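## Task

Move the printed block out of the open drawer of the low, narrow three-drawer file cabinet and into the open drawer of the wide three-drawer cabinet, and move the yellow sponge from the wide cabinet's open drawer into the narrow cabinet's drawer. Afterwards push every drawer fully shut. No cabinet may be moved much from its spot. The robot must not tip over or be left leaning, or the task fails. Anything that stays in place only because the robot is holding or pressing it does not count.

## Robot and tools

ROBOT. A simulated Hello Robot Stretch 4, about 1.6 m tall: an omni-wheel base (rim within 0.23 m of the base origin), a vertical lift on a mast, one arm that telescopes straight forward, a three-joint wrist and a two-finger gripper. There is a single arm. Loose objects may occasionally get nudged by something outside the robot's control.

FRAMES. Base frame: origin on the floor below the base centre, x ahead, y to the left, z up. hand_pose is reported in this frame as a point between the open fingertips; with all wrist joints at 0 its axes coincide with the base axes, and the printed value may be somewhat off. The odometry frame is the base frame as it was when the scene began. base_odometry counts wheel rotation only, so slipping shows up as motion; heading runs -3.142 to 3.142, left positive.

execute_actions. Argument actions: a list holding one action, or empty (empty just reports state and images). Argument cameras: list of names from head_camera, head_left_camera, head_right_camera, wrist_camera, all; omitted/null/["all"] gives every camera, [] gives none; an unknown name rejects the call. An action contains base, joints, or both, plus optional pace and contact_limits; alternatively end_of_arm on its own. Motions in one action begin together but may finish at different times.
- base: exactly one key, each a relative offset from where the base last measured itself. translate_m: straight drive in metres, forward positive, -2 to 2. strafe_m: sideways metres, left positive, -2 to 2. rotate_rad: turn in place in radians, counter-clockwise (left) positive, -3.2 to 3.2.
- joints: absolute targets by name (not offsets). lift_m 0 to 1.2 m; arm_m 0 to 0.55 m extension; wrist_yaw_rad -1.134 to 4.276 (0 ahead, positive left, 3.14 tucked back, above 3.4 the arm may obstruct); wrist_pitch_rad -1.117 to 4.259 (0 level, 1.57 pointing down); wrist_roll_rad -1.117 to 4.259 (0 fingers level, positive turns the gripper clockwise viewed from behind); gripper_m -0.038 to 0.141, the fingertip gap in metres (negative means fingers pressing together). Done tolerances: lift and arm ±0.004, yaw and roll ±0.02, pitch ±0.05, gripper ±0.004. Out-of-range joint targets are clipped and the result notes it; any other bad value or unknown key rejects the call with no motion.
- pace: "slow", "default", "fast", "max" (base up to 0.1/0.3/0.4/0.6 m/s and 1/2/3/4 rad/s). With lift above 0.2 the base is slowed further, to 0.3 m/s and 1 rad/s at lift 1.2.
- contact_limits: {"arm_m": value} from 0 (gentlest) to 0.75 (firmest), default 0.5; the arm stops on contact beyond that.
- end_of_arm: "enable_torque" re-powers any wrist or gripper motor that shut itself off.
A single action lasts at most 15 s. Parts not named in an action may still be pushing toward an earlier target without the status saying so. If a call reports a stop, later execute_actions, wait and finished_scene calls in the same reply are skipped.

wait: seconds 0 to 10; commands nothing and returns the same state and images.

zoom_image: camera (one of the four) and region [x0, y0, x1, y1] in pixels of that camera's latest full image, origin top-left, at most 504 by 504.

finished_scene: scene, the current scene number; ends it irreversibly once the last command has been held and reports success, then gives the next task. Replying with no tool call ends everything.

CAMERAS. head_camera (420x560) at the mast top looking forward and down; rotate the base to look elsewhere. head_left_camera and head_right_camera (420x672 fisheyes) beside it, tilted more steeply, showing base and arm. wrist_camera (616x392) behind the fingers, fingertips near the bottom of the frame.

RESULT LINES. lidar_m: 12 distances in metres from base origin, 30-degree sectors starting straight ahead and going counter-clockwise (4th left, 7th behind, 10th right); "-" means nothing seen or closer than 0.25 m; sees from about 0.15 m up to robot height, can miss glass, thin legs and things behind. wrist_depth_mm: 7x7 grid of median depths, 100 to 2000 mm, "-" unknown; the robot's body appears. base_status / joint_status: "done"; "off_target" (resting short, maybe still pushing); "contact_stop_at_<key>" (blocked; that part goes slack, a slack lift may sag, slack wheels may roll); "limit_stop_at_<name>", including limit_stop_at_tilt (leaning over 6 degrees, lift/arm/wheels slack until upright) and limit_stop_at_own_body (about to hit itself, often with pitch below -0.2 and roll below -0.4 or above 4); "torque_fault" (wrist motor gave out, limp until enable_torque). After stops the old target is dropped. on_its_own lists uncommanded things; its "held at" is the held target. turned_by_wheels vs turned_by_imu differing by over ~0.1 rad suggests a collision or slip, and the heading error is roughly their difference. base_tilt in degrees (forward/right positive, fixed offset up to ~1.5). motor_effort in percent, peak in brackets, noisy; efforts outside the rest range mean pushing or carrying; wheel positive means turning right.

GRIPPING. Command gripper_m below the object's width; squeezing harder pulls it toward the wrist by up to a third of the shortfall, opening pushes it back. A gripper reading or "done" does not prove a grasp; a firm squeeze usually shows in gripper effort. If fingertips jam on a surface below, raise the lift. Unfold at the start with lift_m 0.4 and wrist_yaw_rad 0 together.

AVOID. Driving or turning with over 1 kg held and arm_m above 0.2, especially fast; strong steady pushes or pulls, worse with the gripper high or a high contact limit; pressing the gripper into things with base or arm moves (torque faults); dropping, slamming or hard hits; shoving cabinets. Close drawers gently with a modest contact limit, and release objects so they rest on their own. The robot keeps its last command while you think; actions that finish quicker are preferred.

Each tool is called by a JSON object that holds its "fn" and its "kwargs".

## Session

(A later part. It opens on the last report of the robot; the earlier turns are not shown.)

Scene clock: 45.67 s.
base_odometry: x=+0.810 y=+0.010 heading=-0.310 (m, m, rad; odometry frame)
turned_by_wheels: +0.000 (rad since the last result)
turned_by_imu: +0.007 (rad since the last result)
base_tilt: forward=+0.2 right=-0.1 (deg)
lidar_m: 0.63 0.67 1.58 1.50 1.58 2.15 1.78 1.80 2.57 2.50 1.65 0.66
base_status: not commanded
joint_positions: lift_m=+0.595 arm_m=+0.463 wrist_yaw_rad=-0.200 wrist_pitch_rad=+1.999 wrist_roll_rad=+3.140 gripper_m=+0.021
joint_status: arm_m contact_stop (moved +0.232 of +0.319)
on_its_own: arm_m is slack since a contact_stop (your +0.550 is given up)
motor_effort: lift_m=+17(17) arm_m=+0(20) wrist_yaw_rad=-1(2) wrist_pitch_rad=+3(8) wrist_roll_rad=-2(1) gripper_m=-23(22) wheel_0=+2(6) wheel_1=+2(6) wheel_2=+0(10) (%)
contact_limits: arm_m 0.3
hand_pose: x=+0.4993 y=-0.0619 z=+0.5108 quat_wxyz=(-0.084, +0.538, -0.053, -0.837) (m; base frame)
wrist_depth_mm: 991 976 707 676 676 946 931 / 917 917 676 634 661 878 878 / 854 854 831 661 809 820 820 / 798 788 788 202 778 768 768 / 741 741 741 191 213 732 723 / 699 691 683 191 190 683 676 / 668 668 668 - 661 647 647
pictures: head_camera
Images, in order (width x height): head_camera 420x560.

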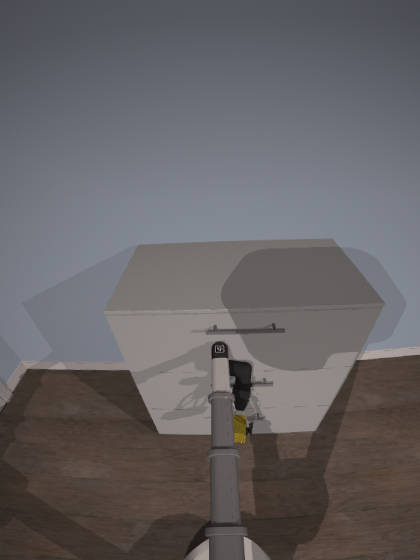

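{"fn": "execute_actions", "kwargs": {"actions": [{"joints":{"arm_m":0.38},"pace":"fast"}], "cameras": []}}

{"fn": "execute_actions", "kwargs": {"actions": [{"base":{"rotate_rad":0.573},"joints":{"arm_m":0.25},"pace":"fast"}], "cameras": []}}

{"fn": "execute_actions", "kwargs": {"actions": [{"base":{"translate_m":-1.42},"joints":{"lift_m":0.69,"wrist_pitch_rad":1.57,"wrist_yaw_rad":0,"wrist_roll_rad":0},"pace":"max"}], "cameras": ["head_camera"]}}

{"fn": "execute_actions", "kwargs": {"actions": [{"base":{"rotate_rad":2.585},"joints":{"arm_m":0.43},"pace":"fast"}], "cameras": ["head_camera","wrist_camera"]}}

Scene clock: 47.13 s.
base_odometry: x=+0.810 y=+0.010 heading=-0.310 (m, m, rad; odometry frame)
turned_by_wheels: +0.000 (rad since the last result)
turned_by_imu: +0.000 (rad since the last result)
base_tilt: forward=+0.2 right=+0.0 (deg)
lidar_m: 0.62 0.68 1.55 1.49 1.60 2.16 1.79 1.80 2.59 2.52 1.64 0.64
base_status: not commanded
joint_positions: lift_m=+0.595 arm_m=+0.381 wrist_yaw_rad=-0.200 wrist_pitch_rad=+1.999 wrist_roll_rad=+3.140 gripper_m=+0.021
joint_status: all done
motor_effort: lift_m=+17(17) arm_m=-5(6) wrist_yaw_rad=+0(0) wrist_pitch_rad=+3(5) wrist_roll_rad=-2(0) gripper_m=-23(22) wheel_0=+2(2) wheel_1=+2(2) wheel_2=+0(0) (%)
hand_pose: x=+0.4171 y=-0.0619 z=+0.5109 quat_wxyz=(-0.084, +0.538, -0.053, -0.837) (m; base frame)
wrist_depth_mm: 976 960 960 676 676 946 946 / 917 904 661 634 640 878 866 / 854 842 820 597 640 820 831 / 798 798 788 202 768 778 768 / 750 750 741 191 213 723 723 / 707 699 691 191 191 676 683 / 676 661 668 - 661 647 647
pictures: none
No camera images: the call's "cameras" was empty. Leave "cameras" out to get every camera's image.

Scene clock: 48.33 s.
base_odometry: x=+0.810 y=+0.010 heading=+0.263 (m, m, rad; odometry frame)
turned_by_wheels: +0.573 (rad since the last result)
turned_by_imu: +0.567 (rad since the last result)
base_tilt: forward=+0.2 right=-0.2 (deg)
lidar_m: 0.69 1.56 1.49 1.60 2.24 1.78 1.80 2.64 2.55 1.56 0.64 0.61
base_status: done
joint_positions: lift_m=+0.595 arm_m=+0.251 wrist_yaw_rad=-0.200 wrist_pitch_rad=+1.999 wrist_roll_rad=+3.140 gripper_m=+0.021
joint_status: all done
motor_effort: lift_m=+17(17) arm_m=-6(6) wrist_yaw_rad=+0(1) wrist_pitch_rad=+3(5) wrist_roll_rad=-2(1) gripper_m=-22(23) wheel_0=-2(11) wheel_1=+0(7) wheel_2=-1(9) (%)
hand_pose: x=+0.2871 y=-0.0618 z=+0.5109 quat_wxyz=(-0.084, +0.538, -0.053, -0.837) (m; base frame)
wrist_depth_mm: 976 976 946 960 946 946 946 / 904 917 878 627 634 878 878 / 854 854 615 591 591 820 820 / 798 798 768 202 554 778 768 / 750 750 732 191 213 723 723 / 699 699 691 191 190 683 683 / 676 668 668 - 661 654 647
pictures: none
No camera images: the call's "cameras" was empty. Leave "cameras" out to get every camera's image.

Scene clock: 52.77 s.
base_odometry: x=-0.561 y=-0.359 heading=+0.263 (m, m, rad; odometry frame)
turned_by_wheels: -0.001 (rad since the last result)
turned_by_imu: +0.006 (rad since the last result)
base_tilt: forward=+0.2 right=+0.0 (deg)
lidar_m: 1.93 2.34 2.23 1.91 0.51 0.49 1.51 1.72 1.68 2.17 2.38 1.86
base_status: done
joint_positions: lift_m=+0.690 arm_m=+0.251 wrist_yaw_rad=+0.000 wrist_pitch_rad=+1.570 wrist_roll_rad=+0.000 gripper_m=+0.021
joint_status: all done
motor_effort: lift_m=+21(25) arm_m=-5(5) wrist_yaw_rad=+0(6) wrist_pitch_rad=+0(1) wrist_roll_rad=-1(6) gripper_m=-23(21) wheel_0=-3(9) wheel_1=-2(11) wheel_2=-2(13) (%)
hand_pose: x=+0.4220 y=-0.0874 z=+0.5795 quat_wxyz=(+0.707, +0.000, +0.707, +0.000) (m; base frame)
wrist_depth_mm: 809 798 798 788 778 759 750 / 820 809 798 788 768 759 759 / 820 809 798 788 778 768 759 / 831 820 809 202 788 778 759 / 831 820 809 191 213 778 768 / 842 831 647 191 190 778 778 / 842 831 627 - 798 788 788
pictures: head_camera
Images, in order (width x height): head_camera 420x560.

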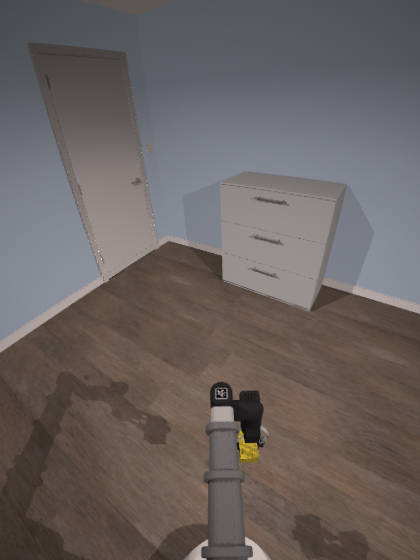

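Scene clock: 55.07 s.
base_odometry: x=-0.561 y=-0.359 heading=+2.848 (m, m, rad; odometry frame)
turned_by_wheels: +2.585 (rad since the last result)
turned_by_imu: +2.558 (rad since the last result)
base_tilt: forward=+0.2 right=-0.1 (deg)
lidar_m: 0.52 1.50 1.73 1.66 2.15 2.39 1.84 1.94 2.38 2.25 1.98 0.53
base_status: done
joint_positions: lift_m=+0.690 arm_m=+0.430 wrist_yaw_rad=+0.000 wrist_pitch_rad=+1.570 wrist_roll_rad=+0.000 gripper_m=+0.021
joint_status: all done
motor_effort: lift_m=+20(21) arm_m=+3(5) wrist_yaw_rad=-2(3) wrist_pitch_rad=+2(4) wrist_roll_rad=-1(1) gripper_m=-23(22) wheel_0=-2(12) wheel_1=-1(9) wheel_2=+0(12) (%)
hand_pose: x=+0.6008 y=-0.0874 z=+0.5795 quat_wxyz=(+0.707, +0.000, +0.707, +0.000) (m; base frame)
wrist_depth_mm: 809 798 404 402 397 392 355 / 820 809 410 404 399 394 362 / 820 809 413 407 402 397 759 / 831 820 413 202 404 399 759 / 820 820 368 191 213 402 768 / 842 831 312 192 191 309 343 / 842 831 820 - 798 788 778
pictures: head_camera, wrist_camera
Images, in order (width x height): head_camera 420x560, wrist_camera 616x392.

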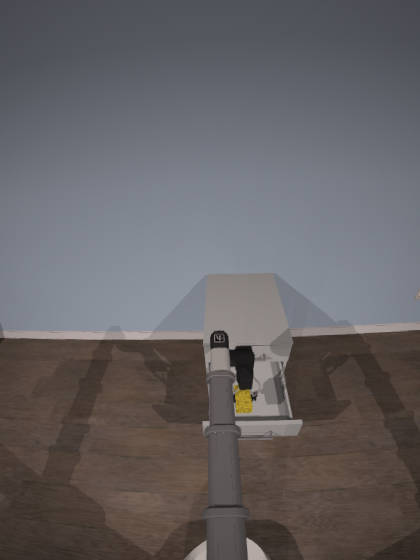

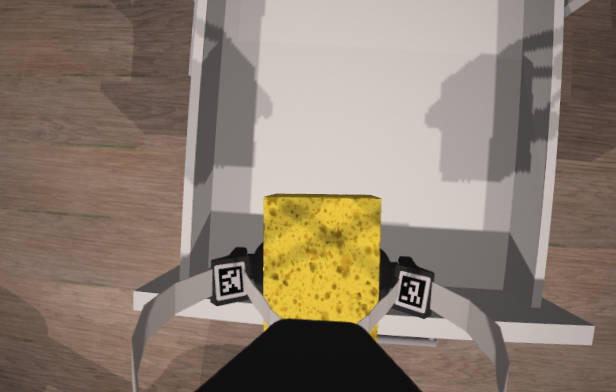

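{"fn": "execute_actions", "kwargs": {"actions": [{"base":{"strafe_m":-0.04},"joints":{"arm_m":0.49,"lift_m":0.66},"pace":"fast"}], "cameras": []}}

{"fn": "execute_actions", "kwargs": {"actions": [{"joints":{"lift_m":0.528}}], "cameras": []}}

{"fn": "execute_actions", "kwargs": {"actions": [{"joints":{"gripper_m":0.085}}], "cameras": []}}

{"fn": "execute_actions", "kwargs": {"actions": [{"joints":{"lift_m":0.7,"arm_m":0.46},"pace":"fast"}], "cameras": ["wrist_camera"]}}

{"fn": "execute_actions", "kwargs": {"actions": [{"base":{"translate_m":-0.05},"joints":{"arm_m":0,"wrist_pitch_rad":0,"gripper_m":0},"pace":"fast"}], "cameras": []}}

{"fn": "execute_actions", "kwargs": {"actions": [{"joints":{"lift_m":0.225},"pace":"fast"}], "cameras": ["wrist_camera"]}}

{"fn": "execute_actions", "kwargs": {"actions": [{"joints":{"arm_m":0.46},"pace":"slow","contact_limits":{"arm_m":0.2}}], "cameras": ["wrist_camera","head_camera"]}}

Scene clock: 56.40 s.
base_odometry: x=-0.549 y=-0.321 heading=+2.848 (m, m, rad; odometry frame)
turned_by_wheels: +0.000 (rad since the last result)
turned_by_imu: +0.001 (rad since the last result)
base_tilt: forward=+0.2 right=-0.1 (deg)
lidar_m: 0.49 1.47 1.77 1.69 2.20 2.40 1.84 1.93 2.34 2.22 1.97 0.54
base_status: done
joint_positions: lift_m=+0.660 arm_m=+0.489 wrist_yaw_rad=+0.000 wrist_pitch_rad=+1.570 wrist_roll_rad=+0.000 gripper_m=+0.021
joint_status: all done
motor_effort: lift_m=+14(20) arm_m=+6(6) wrist_yaw_rad=+0(1) wrist_pitch_rad=+1(1) wrist_roll_rad=+0(1) gripper_m=-23(22) wheel_0=+1(12) wheel_1=+0(13) wheel_2=+0(1) (%)
hand_pose: x=+0.6602 y=-0.0874 z=+0.5500 quat_wxyz=(+0.707, +0.000, +0.707, +0.000) (m; base frame)
wrist_depth_mm: 788 347 379 315 249 242 255 / 778 778 379 377 370 366 723 / 788 778 384 377 373 368 732 / 798 778 387 202 375 370 741 / 809 389 384 191 213 373 741 / 809 370 384 191 191 319 750 / 809 306 334 - 364 343 759
pictures: none
No camera images: the call's "cameras" was empty. Leave "cameras" out to get every camera's image.

Scene clock: 58.00 s.
base_odometry: x=-0.549 y=-0.321 heading=+2.848 (m, m, rad; odometry frame)
turned_by_wheels: +0.000 (rad since the last result)
turned_by_imu: +0.000 (rad since the last result)
base_tilt: forward=+0.0 right=+0.0 (deg)
lidar_m: 0.50 1.48 1.77 1.71 2.20 2.42 1.86 1.91 2.33 2.21 1.97 0.50
base_status: not commanded
joint_positions: lift_m=+0.528 arm_m=+0.489 wrist_yaw_rad=+0.000 wrist_pitch_rad=+1.570 wrist_roll_rad=+0.000 gripper_m=+0.021
joint_status: all done
motor_effort: lift_m=+14(17) arm_m=+5(6) wrist_yaw_rad=-1(0) wrist_pitch_rad=+1(1) wrist_roll_rad=-2(0) gripper_m=-23(23) wheel_0=+0(0) wheel_1=+1(0) wheel_2=+0(0) (%)
hand_pose: x=+0.6602 y=-0.0874 z=+0.4181 quat_wxyz=(+0.707, +0.000, +0.707, +0.000) (m; base frame)
wrist_depth_mm: 205 250 248 245 242 238 236 / 209 252 249 247 243 239 238 / 214 253 250 248 244 241 239 / 218 255 252 202 245 243 240 / 220 257 253 191 213 244 242 / 222 258 254 192 190 244 244 / 223 260 257 - 249 248 245
pictures: none
No camera images: the call's "cameras" was empty. Leave "cameras" out to get every camera's image.

Scene clock: 59.47 s.
base_odometry: x=-0.549 y=-0.321 heading=+2.848 (m, m, rad; odometry frame)
turned_by_wheels: +0.000 (rad since the last result)
turned_by_imu: +0.000 (rad since the last result)
base_tilt: forward=+0.2 right=+0.0 (deg)
lidar_m: 0.48 1.49 1.76 1.70 2.21 2.43 1.85 1.91 2.34 2.21 1.99 0.51
base_status: not commanded
joint_positions: lift_m=+0.528 arm_m=+0.489 wrist_yaw_rad=+0.000 wrist_pitch_rad=+1.570 wrist_roll_rad=+0.000 gripper_m=+0.085
joint_status: all done
motor_effort: lift_m=+14(14) arm_m=+6(6) wrist_yaw_rad=-1(0) wrist_pitch_rad=+1(0) wrist_roll_rad=-1(1) gripper_m=-3(23) wheel_0=+0(0) wheel_1=+1(0) wheel_2=+0(0) (%)
hand_pose: x=+0.6602 y=-0.0874 z=+0.4181 quat_wxyz=(+0.707, +0.000, +0.707, +0.000) (m; base frame)
wrist_depth_mm: 205 251 248 245 242 238 236 / 209 252 249 246 243 240 238 / 214 254 250 248 245 241 238 / 218 255 253 206 246 243 240 / 220 256 252 206 214 244 242 / 223 259 255 206 206 246 244 / 223 260 257 - 250 247 245
pictures: none
No camera images: the call's "cameras" was empty. Leave "cameras" out to get every camera's image.

Scene clock: 60.93 s.
base_odometry: x=-0.549 y=-0.321 heading=+2.848 (m, m, rad; odometry frame)
turned_by_wheels: +0.000 (rad since the last result)
turned_by_imu: +0.000 (rad since the last result)
base_tilt: forward=+0.3 right=-0.1 (deg)
lidar_m: 0.49 1.50 1.76 1.71 2.18 2.41 1.84 1.91 2.34 2.22 1.98 0.54
base_status: not commanded
joint_positions: lift_m=+0.700 arm_m=+0.461 wrist_yaw_rad=+0.000 wrist_pitch_rad=+1.570 wrist_roll_rad=+0.000 gripper_m=+0.085
joint_status: all done
motor_effort: lift_m=+22(24) arm_m=-6(6) wrist_yaw_rad=+0(1) wrist_pitch_rad=+0(0) wrist_roll_rad=-1(0) gripper_m=+0(3) wheel_0=+0(0) wheel_1=+0(1) wheel_2=+0(0) (%)
hand_pose: x=+0.6321 y=-0.0874 z=+0.5894 quat_wxyz=(+0.707, +0.000, +0.707, +0.000) (m; base frame)
wrist_depth_mm: 820 809 415 410 407 375 564 / 831 820 421 413 410 404 768 / 831 820 421 415 410 407 768 / 831 831 424 375 413 410 768 / 842 831 424 418 418 413 778 / 842 373 329 362 351 366 788 / 854 831 831 - 327 314 788
pictures: wrist_camera
Images, in order (width x height): wrist_camera 616x392.

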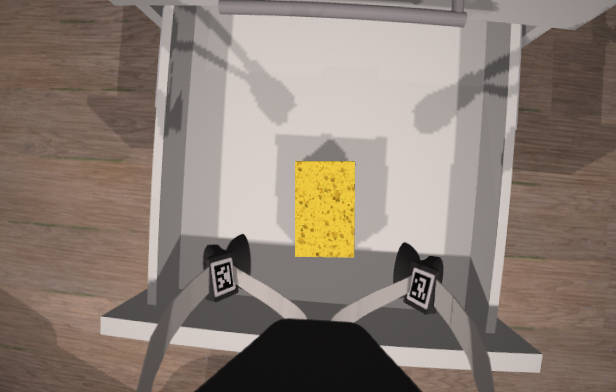

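Scene clock: 62.97 s.
base_odometry: x=-0.501 y=-0.335 heading=+2.847 (m, m, rad; odometry frame)
turned_by_wheels: +0.000 (rad since the last result)
turned_by_imu: +0.000 (rad since the last result)
base_tilt: forward=+0.1 right=+0.0 (deg)
lidar_m: 0.54 1.54 1.77 1.70 2.18 2.35 1.80 1.87 2.34 2.22 2.04 0.55
base_status: done
joint_positions: lift_m=+0.700 arm_m=+0.001 wrist_yaw_rad=+0.000 wrist_pitch_rad=+0.003 wrist_roll_rad=+0.000 gripper_m=+0.000
joint_status: all done
motor_effort: lift_m=+22(22) arm_m=-6(7) wrist_yaw_rad=+0(1) wrist_pitch_rad=-5(13) wrist_roll_rad=+0(2) gripper_m=-6(8) wheel_0=-2(9) wheel_1=-3(6) wheel_2=-1(13) (%)
hand_pose: x=+0.4609 y=-0.0875 z=+0.8772 quat_wxyz=(+1.000, +0.000, +0.001, +0.000) (m; base frame)
wrist_depth_mm: 1281 1255 1229 1205 1205 1160 1160 / 1281 1255 1229 1229 1182 1182 1160 / 1281 1255 1229 1229 1205 1182 1160 / 1308 1255 1229 1229 1205 1182 1160 / 1281 1255 1255 219 1205 1205 1182 / 1308 1281 178 189 185 1205 1182 / 1308 1281 1281 - 640 1205 1205
pictures: none
No camera images: the call's "cameras" was empty. Leave "cameras" out to get every camera's image.

Scene clock: 65.23 s.
base_odometry: x=-0.501 y=-0.335 heading=+2.847 (m, m, rad; odometry frame)
turned_by_wheels: +0.000 (rad since the last result)
turned_by_imu: +0.000 (rad since the last result)
base_tilt: forward=+0.2 right=-0.1 (deg)
lidar_m: 0.52 1.54 1.78 1.71 2.18 2.38 1.79 1.87 2.34 2.20 2.07 0.59
base_status: not commanded
joint_positions: lift_m=+0.225 arm_m=+0.001 wrist_yaw_rad=+0.000 wrist_pitch_rad=+0.002 wrist_roll_rad=+0.000 gripper_m=+0.000
joint_status: all done
motor_effort: lift_m=+14(18) arm_m=-5(6) wrist_yaw_rad=+1(0) wrist_pitch_rad=-4(7) wrist_roll_rad=+0(2) gripper_m=-8(7) wheel_0=-2(2) wheel_1=-3(2) wheel_2=-1(1) (%)
hand_pose: x=+0.4609 y=-0.0875 z=+0.4028 quat_wxyz=(+1.000, +0.000, +0.001, +0.000) (m; base frame)
wrist_depth_mm: 1281 1229 1229 1205 1182 1160 1138 / 1281 1255 1205 647 640 1182 1160 / 1281 1229 347 342 597 1182 1160 / 1281 353 347 342 336 329 1160 / 1281 1281 349 219 338 332 1182 / 1098 1160 178 189 185 1182 1182 / 820 820 788 - 647 891 946
pictures: wrist_camera
Images, in order (width x height): wrist_camera 616x392.

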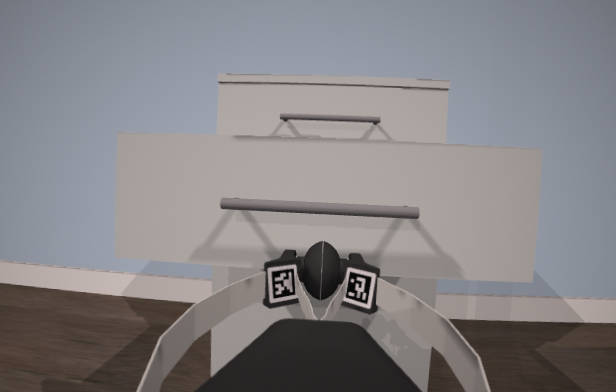

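Scene clock: 70.43 s.
base_odometry: x=-0.501 y=-0.335 heading=+2.847 (m, m, rad; odometry frame)
turned_by_wheels: +0.000 (rad since the last result)
turned_by_imu: +0.001 (rad since the last result)
base_tilt: forward=+0.1 right=+0.0 (deg)
lidar_m: 0.84 1.54 1.77 1.71 2.15 2.36 1.80 1.88 2.35 2.19 2.06 0.92
base_status: not commanded
joint_positions: lift_m=+0.225 arm_m=+0.422 wrist_yaw_rad=-0.003 wrist_pitch_rad=+0.002 wrist_roll_rad=+0.000 gripper_m=+0.000
joint_status: arm_m contact_stop (moved +0.420 of +0.459)
on_its_own: arm_m is slack since a contact_stop (your +0.460 is given up)
motor_effort: lift_m=+14(14) arm_m=+0(17) wrist_yaw_rad=+9(33) wrist_pitch_rad=-3(6) wrist_roll_rad=-1(1) gripper_m=-6(8) wheel_0=+1(2) wheel_1=+0(2) wheel_2=-5(7) (%)
contact_limits: arm_m 0.2
hand_pose: x=+0.8809 y=-0.0883 z=+0.4030 quat_wxyz=(+1.000, +0.000, +0.001, -0.001) (m; base frame)
wrist_depth_mm: 242 238 235 230 227 223 220 / 245 240 236 233 229 224 223 / 246 241 237 234 231 226 223 / 248 243 238 235 231 227 224 / 249 245 241 235 233 229 226 / 252 248 181 183 182 230 228 / 253 249 244 - 235 230 229
pictures: head_camera, wrist_camera
Images, in order (width x height): head_camera 420x560, wrist_camera 616x392.

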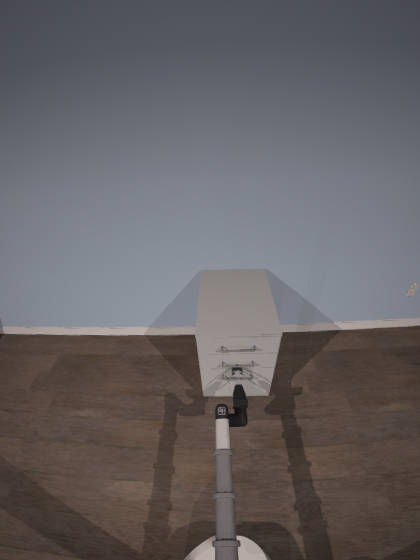

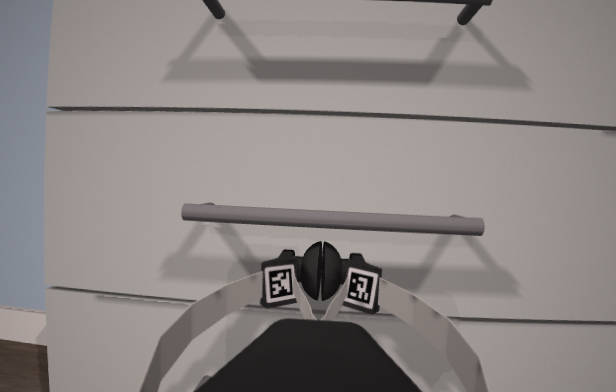

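{"fn": "execute_actions", "kwargs": {"actions": [{"joints":{"arm_m":0.33},"pace":"fast"}], "cameras": []}}

{"fn": "execute_actions", "kwargs": {"actions": [{"base":{"rotate_rad":1.7},"pace":"fast"}]}}

Scene clock: 71.70 s.
base_odometry: x=-0.501 y=-0.335 heading=+2.847 (m, m, rad; odometry frame)
turned_by_wheels: +0.000 (rad since the last result)
turned_by_imu: +0.000 (rad since the last result)
base_tilt: forward=+0.2 right=+0.0 (deg)
lidar_m: 0.85 1.55 1.77 1.71 2.16 2.35 1.81 1.85 2.34 2.21 2.06 0.91
base_status: not commanded
joint_positions: lift_m=+0.225 arm_m=+0.331 wrist_yaw_rad=+0.000 wrist_pitch_rad=+0.003 wrist_roll_rad=+0.000 gripper_m=+0.000
joint_status: all done
motor_effort: lift_m=+14(14) arm_m=-6(6) wrist_yaw_rad=+1(9) wrist_pitch_rad=-5(4) wrist_roll_rad=-1(2) gripper_m=-7(6) wheel_0=+1(1) wheel_1=+0(0) wheel_2=-4(5) (%)
hand_pose: x=+0.7904 y=-0.0875 z=+0.4028 quat_wxyz=(+1.000, +0.000, +0.001, +0.000) (m; base frame)
wrist_depth_mm: 917 330 325 319 312 307 304 / 931 332 327 320 315 310 307 / 946 334 329 324 317 314 309 / 946 338 330 325 319 315 312 / 960 340 332 219 322 317 866 / 960 343 179 189 185 319 866 / 820 343 340 - 324 319 866
pictures: none
No camera images: the call's "cameras" was empty. Leave "cameras" out to get every camera's image.

Scene clock: 73.50 s.
base_odometry: x=-0.501 y=-0.336 heading=-1.736 (m, m, rad; odometry frame)
turned_by_wheels: +1.700 (rad since the last result)
turned_by_imu: +1.683 (rad since the last result)
base_tilt: forward=+0.2 right=+0.0 (deg)
lidar_m: 1.70 2.18 2.30 1.79 1.98 2.27 2.25 1.85 0.86 0.85 1.60 1.74
base_status: done
joint_positions: lift_m=+0.225 arm_m=+0.331 wrist_yaw_rad=+0.000 wrist_pitch_rad=+0.003 wrist_roll_rad=+0.000 gripper_m=+0.000
joint_status: not commanded
motor_effort: lift_m=+14(14) arm_m=-6(6) wrist_yaw_rad=-1(4) wrist_pitch_rad=-7(6) wrist_roll_rad=-1(1) gripper_m=-8(6) wheel_0=-2(15) wheel_1=+0(12) wheel_2=+1(10) (%)
hand_pose: x=+0.7904 y=-0.0873 z=+0.4028 quat_wxyz=(+1.000, +0.000, +0.001, +0.000) (m; base frame)
wrist_depth_mm: - - - 1229 1182 1118 1098 / - - - 1756 1661 1576 1366 / 1464 1708 - 1921 1863 1756 1661 / 1464 1708 - 1921 1808 1756 1708 / 1464 1618 - 219 1808 1756 1708 / 1118 1160 178 190 185 1308 1308 / 820 809 866 - 931 878 946
pictures: head_camera, head_left_camera, head_right_camera, wrist_camera
Images, in order (width x height): head_camera 420x560, head_left_camera 420x672, head_right_camera 420x672, wrist_camera 616x392.

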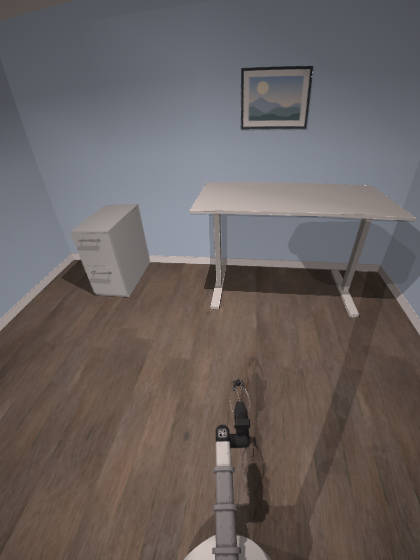

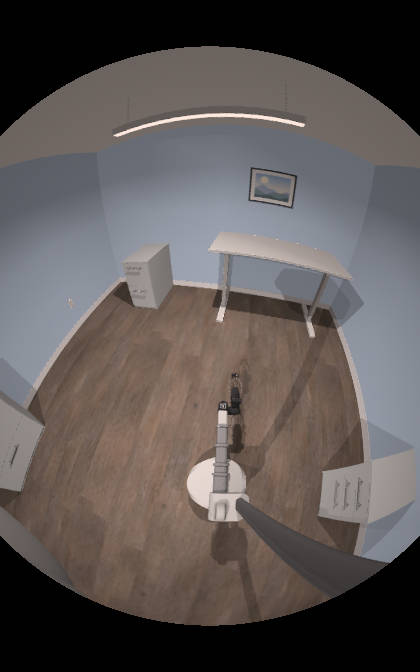

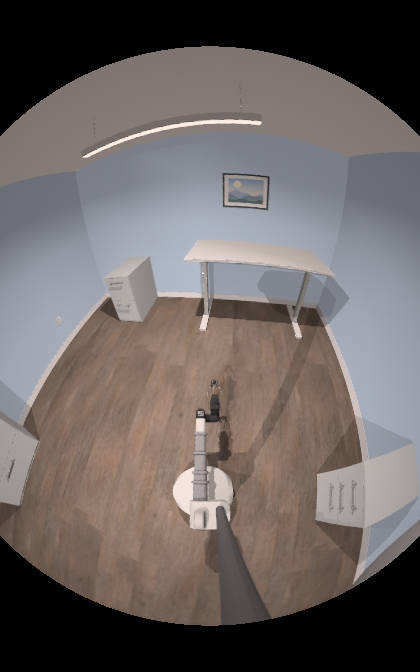

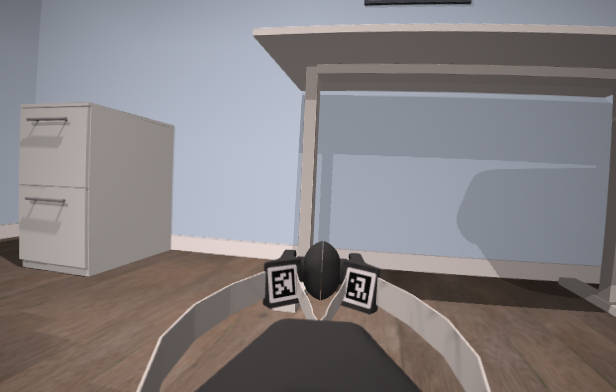

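{"fn": "finished_scene", "kwargs": {"scene": 2}}

The scene is finished: the task was done.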